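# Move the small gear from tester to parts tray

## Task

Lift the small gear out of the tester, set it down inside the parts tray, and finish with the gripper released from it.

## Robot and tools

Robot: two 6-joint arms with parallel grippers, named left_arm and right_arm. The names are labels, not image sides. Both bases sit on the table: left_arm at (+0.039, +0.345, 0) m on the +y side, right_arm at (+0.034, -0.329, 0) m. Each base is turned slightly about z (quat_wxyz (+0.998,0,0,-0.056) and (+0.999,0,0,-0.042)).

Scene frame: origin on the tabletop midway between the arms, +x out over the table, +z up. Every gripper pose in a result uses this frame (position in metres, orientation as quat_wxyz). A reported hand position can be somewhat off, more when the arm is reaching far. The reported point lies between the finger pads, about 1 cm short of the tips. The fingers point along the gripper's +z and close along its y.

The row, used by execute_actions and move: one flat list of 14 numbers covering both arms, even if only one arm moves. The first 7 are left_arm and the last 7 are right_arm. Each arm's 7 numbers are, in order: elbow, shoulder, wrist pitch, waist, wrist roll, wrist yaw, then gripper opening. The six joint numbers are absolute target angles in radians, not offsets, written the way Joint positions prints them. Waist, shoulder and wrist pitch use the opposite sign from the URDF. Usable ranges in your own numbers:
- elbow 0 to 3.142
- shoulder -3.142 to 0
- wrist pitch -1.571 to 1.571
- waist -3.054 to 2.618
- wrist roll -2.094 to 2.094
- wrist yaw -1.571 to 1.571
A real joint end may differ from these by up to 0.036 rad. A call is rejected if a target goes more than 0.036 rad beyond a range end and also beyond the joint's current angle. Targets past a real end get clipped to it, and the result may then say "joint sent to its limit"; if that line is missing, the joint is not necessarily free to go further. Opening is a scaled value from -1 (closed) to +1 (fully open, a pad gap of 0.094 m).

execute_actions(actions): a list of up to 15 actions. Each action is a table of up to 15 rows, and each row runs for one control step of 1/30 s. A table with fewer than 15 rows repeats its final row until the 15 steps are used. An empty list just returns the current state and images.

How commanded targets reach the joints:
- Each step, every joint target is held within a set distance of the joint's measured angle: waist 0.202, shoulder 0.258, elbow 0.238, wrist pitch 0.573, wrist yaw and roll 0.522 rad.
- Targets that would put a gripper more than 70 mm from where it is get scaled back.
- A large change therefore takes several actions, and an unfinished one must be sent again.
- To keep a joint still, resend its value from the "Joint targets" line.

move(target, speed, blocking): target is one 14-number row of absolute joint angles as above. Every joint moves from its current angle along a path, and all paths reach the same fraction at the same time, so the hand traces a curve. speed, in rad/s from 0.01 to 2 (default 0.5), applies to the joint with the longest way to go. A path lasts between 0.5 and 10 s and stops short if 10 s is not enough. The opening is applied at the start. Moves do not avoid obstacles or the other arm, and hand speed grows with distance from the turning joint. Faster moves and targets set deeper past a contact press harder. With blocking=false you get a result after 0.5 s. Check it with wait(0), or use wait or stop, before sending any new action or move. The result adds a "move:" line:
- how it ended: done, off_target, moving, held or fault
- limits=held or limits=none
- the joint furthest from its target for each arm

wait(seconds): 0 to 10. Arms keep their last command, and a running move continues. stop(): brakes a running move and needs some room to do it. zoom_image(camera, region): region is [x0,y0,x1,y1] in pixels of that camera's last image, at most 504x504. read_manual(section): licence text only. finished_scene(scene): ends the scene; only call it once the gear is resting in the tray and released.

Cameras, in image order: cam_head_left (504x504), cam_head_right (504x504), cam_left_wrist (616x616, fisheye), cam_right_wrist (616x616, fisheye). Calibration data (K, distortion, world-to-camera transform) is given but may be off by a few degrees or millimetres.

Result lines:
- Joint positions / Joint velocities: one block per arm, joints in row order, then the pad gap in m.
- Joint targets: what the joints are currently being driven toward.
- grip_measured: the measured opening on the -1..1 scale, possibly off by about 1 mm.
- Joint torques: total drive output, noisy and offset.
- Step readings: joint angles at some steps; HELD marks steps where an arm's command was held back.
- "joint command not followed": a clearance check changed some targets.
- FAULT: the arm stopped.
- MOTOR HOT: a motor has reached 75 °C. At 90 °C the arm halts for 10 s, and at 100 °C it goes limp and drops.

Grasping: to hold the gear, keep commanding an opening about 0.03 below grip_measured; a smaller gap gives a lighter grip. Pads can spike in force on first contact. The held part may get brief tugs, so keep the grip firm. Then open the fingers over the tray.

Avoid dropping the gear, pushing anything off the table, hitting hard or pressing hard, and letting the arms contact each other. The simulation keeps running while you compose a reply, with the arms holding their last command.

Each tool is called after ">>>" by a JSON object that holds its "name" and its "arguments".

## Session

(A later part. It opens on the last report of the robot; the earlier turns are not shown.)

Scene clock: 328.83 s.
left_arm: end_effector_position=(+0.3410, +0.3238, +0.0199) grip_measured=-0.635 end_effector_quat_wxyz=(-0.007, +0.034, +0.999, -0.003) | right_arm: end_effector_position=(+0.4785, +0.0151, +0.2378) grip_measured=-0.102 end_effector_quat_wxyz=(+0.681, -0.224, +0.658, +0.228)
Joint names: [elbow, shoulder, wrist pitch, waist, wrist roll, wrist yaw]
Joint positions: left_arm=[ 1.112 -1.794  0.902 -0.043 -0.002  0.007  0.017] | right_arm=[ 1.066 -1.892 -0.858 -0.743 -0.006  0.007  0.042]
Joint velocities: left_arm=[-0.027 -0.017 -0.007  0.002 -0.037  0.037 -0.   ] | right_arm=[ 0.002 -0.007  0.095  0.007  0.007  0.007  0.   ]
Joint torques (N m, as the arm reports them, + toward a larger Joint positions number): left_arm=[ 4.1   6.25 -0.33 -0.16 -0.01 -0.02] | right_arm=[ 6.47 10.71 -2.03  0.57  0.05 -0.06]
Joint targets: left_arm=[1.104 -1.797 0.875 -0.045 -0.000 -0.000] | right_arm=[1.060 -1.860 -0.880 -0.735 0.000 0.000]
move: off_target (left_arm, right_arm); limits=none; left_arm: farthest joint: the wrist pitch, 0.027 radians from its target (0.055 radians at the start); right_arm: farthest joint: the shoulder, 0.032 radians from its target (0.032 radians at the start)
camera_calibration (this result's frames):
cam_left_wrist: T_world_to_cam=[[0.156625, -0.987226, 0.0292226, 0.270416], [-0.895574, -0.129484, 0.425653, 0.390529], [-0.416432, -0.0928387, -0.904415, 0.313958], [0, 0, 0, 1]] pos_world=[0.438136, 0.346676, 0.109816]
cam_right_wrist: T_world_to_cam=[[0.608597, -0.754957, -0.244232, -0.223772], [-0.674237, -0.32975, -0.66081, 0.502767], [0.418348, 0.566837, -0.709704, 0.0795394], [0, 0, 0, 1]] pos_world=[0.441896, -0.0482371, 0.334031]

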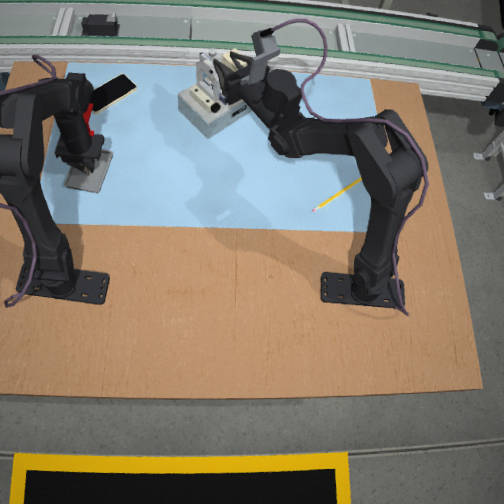

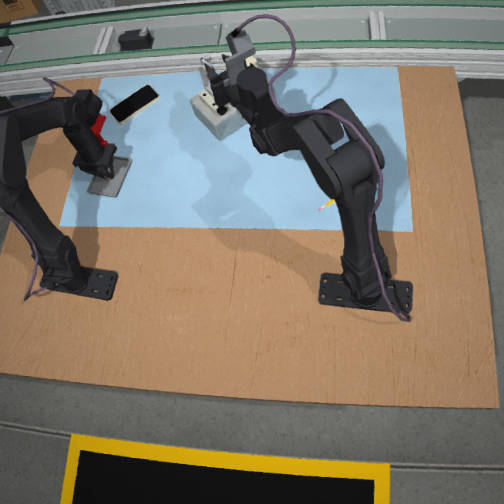

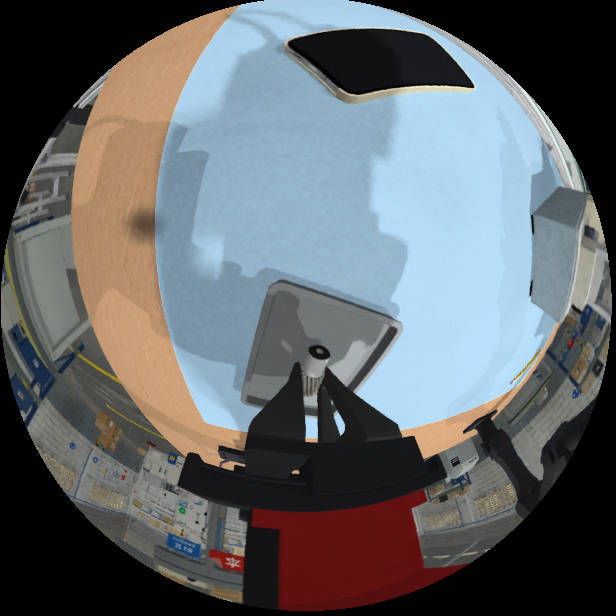

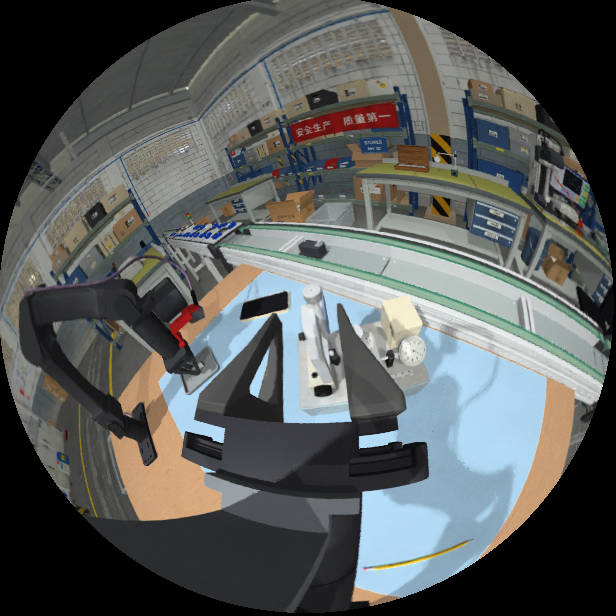

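Lag suggests contact. Release and lift.

>>> {"name": "execute_actions", "arguments": {"actions": [[[1.112,-1.794,0.9,-0.045,0,0,-0.4, 1.06,-1.86,-0.88,-0.735,0,0,-0.1]]]}}

>>> {"name": "move", "arguments": {"target": [1.26,-1.675,1.13,-0.045,0,0,-0.4, 1.06,-1.86,-0.88,-0.735,0,0,-0.1], "speed": 0.4}}

Scene clock: 333.53 s.
left_arm: end_effector_position=(+0.3410, +0.3238, +0.0199) grip_measured=-0.402 end_effector_quat_wxyz=(-0.007, +0.034, +0.999, -0.003) | right_arm: end_effector_position=(+0.4785, +0.0151, +0.2378) grip_measured=-0.102 end_effector_quat_wxyz=(+0.681, -0.224, +0.658, +0.228)
Joint names: [elbow, shoulder, wrist pitch, waist, wrist roll, wrist yaw]
Joint positions: left_arm=[ 1.112 -1.794  0.902 -0.043 -0.002  0.007  0.028] | right_arm=[ 1.066 -1.892 -0.858 -0.743 -0.006  0.007  0.042]
Joint velocities: left_arm=[-0.002 -0.002 -0.007  0.002 -0.081 -0.037 -0.   ] | right_arm=[-0.017  0.002 -0.066  0.002 -0.051  0.007 -0.   ]
Joint torques (N m, as the arm reports them, + toward a larger Joint positions number): left_arm=[ 4.7   6.58 -0.08 -0.2  -0.02 -0.01] | right_arm=[ 6.47 10.89 -2.04  0.63  0.05 -0.09]
Joint targets: left_arm=[1.112 -1.794 0.900 -0.045 0.000 0.000] | right_arm=[1.060 -1.860 -0.880 -0.735 0.000 0.000]
Step readings (joint positions):
0: left_arm=[1.112 -1.794 0.902 -0.043 -0.002 0.007] | right_arm=[1.066 -1.892 -0.858 -0.743 -0.006 0.007]
1: left_arm=[1.112 -1.794 0.902 -0.043 -0.002 0.007] | right_arm=[1.066 -1.892 -0.858 -0.743 -0.006 0.007]
2: left_arm=[1.112 -1.794 0.902 -0.043 -0.002 0.007] | right_arm=[1.066 -1.892 -0.858 -0.743 -0.006 0.007]
4: left_arm=[1.112 -1.794 0.902 -0.043 -0.002 0.007] | right_arm=[1.066 -1.892 -0.858 -0.743 -0.006 0.007]
8: left_arm=[1.112 -1.794 0.902 -0.043 -0.002 0.007] | right_arm=[1.066 -1.892 -0.858 -0.743 -0.006 0.007]
15: Joint positions above
camera_calibration (this result's frames):
cam_left_wrist: T_world_to_cam=[[0.156625, -0.987226, 0.0292226, 0.270416], [-0.895574, -0.129484, 0.425653, 0.390529], [-0.416432, -0.0928387, -0.904415, 0.313958], [0, 0, 0, 1]] pos_world=[0.438136, 0.346676, 0.109816]
cam_right_wrist: T_world_to_cam=[[0.608597, -0.754957, -0.244232, -0.223772], [-0.674237, -0.32975, -0.66081, 0.502767], [0.418348, 0.566837, -0.709704, 0.0795394], [0, 0, 0, 1]] pos_world=[0.441896, -0.0482371, 0.334031]

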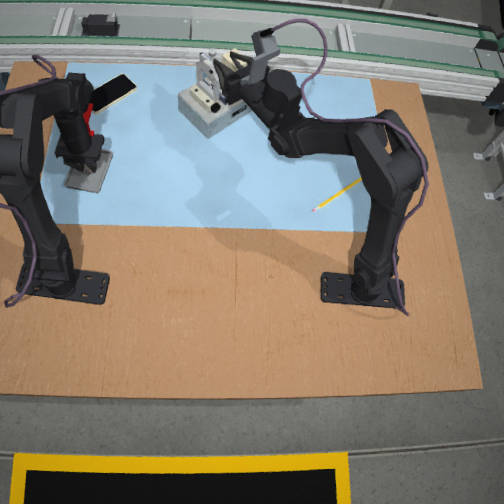

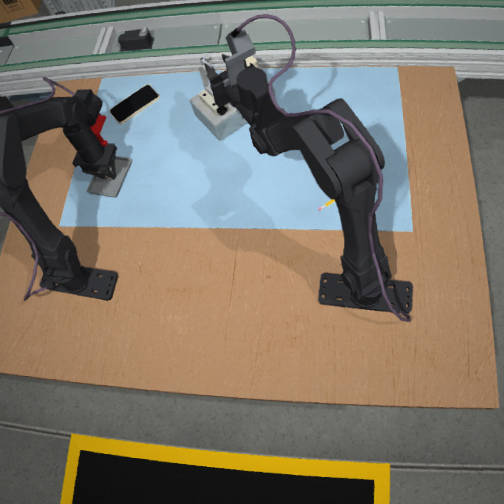

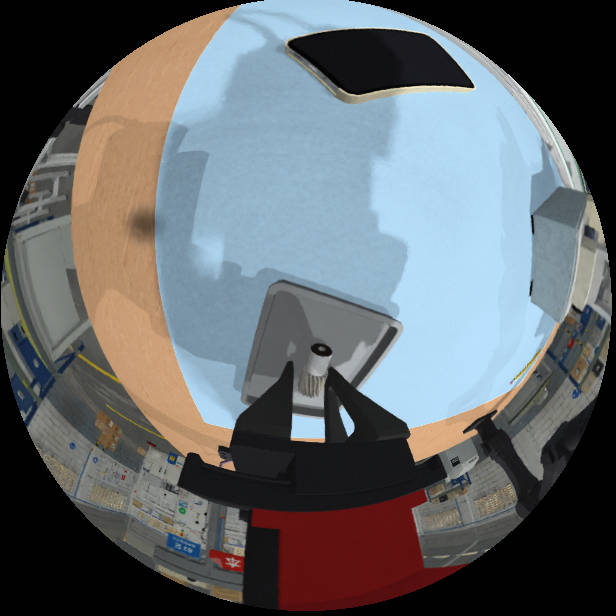

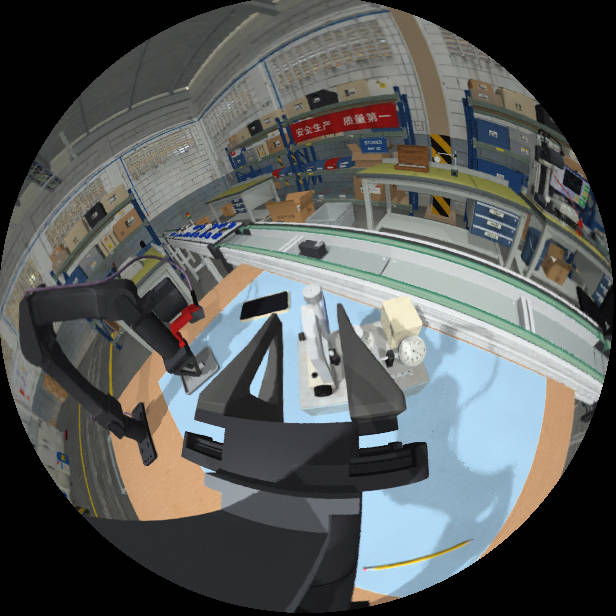

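Scene clock: 334.83 s.
left_arm: end_effector_position=(+0.3349, +0.3242, +0.0777) grip_measured=-0.402 end_effector_quat_wxyz=(-0.004, +0.034, +0.999, -0.003) | right_arm: end_effector_position=(+0.4785, +0.0151, +0.2378) grip_measured=-0.102 end_effector_quat_wxyz=(+0.681, -0.224, +0.658, +0.228)
Joint names: [elbow, shoulder, wrist pitch, waist, wrist roll, wrist yaw]
Joint positions: left_arm=[ 1.237 -1.694  1.12  -0.043 -0.002  0.007  0.028] | right_arm=[ 1.066 -1.892 -0.858 -0.743 -0.006  0.007  0.042]
Joint velocities: left_arm=[ 0.012 -0.017  0.037 -0.002  0.007 -0.022  0.   ] | right_arm=[-0.007 -0.002 -0.007  0.017 -0.022 -0.081  0.001]
Joint torques (N m, as the arm reports them, + toward a larger Joint positions number): left_arm=[ 6.96  7.7   0.01 -0.23 -0.02 -0.03] | right_arm=[ 6.39 10.89 -2.05  0.66  0.02 -0.07]
Joint targets: left_arm=[1.260 -1.675 1.130 -0.045 -0.000 0.000] | right_arm=[1.060 -1.860 -0.880 -0.735 -0.000 -0.000]
move: off_target (left_arm, right_arm); limits=none; left_arm: farthest joint: the elbow, 0.023 radians from its target (0.148 radians at the start); right_arm: farthest joint: the shoulder, 0.032 radians from its target (0.032 radians at the start)
camera_calibration (this result's frames):
cam_left_wrist: T_world_to_cam=[[0.156454, -0.987214, 0.0305107, 0.270056], [-0.89799, -0.129315, 0.420586, 0.361655], [-0.411262, -0.0932007, -0.90674, 0.362321], [0, 0, 0, 1]] pos_world=[0.43152, 0.347139, 0.168184]
cam_right_wrist: T_world_to_cam=[[0.608597, -0.754957, -0.244232, -0.223772], [-0.674237, -0.32975, -0.66081, 0.502767], [0.418348, 0.566837, -0.709704, 0.0795394], [0, 0, 0, 1]] pos_world=[0.441896, -0.0482371, 0.334031]

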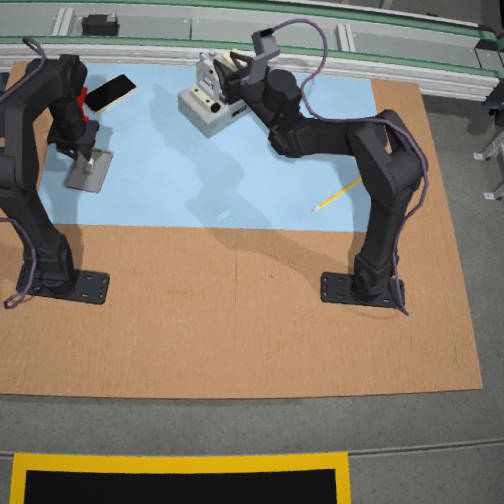

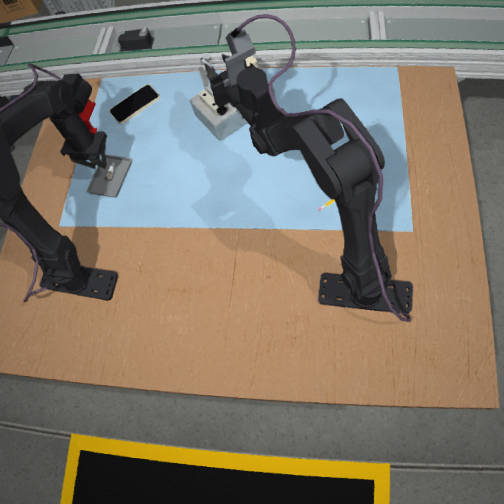

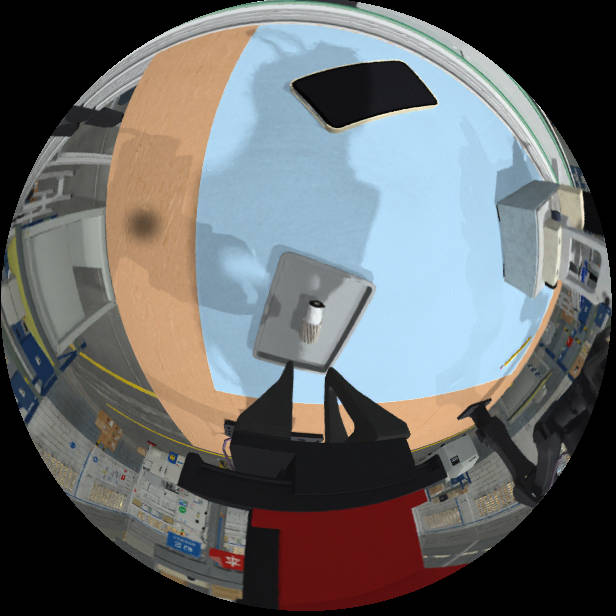

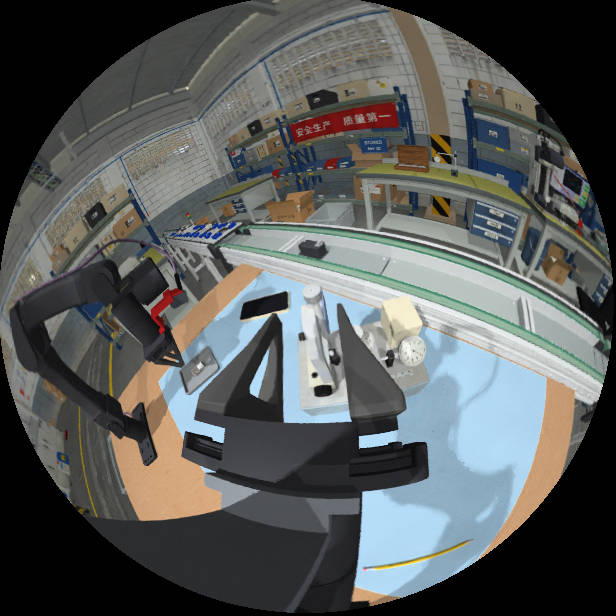

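>>> {"name": "finished_scene", "arguments": {"scene": 1}}

The scene is finished: the task was done.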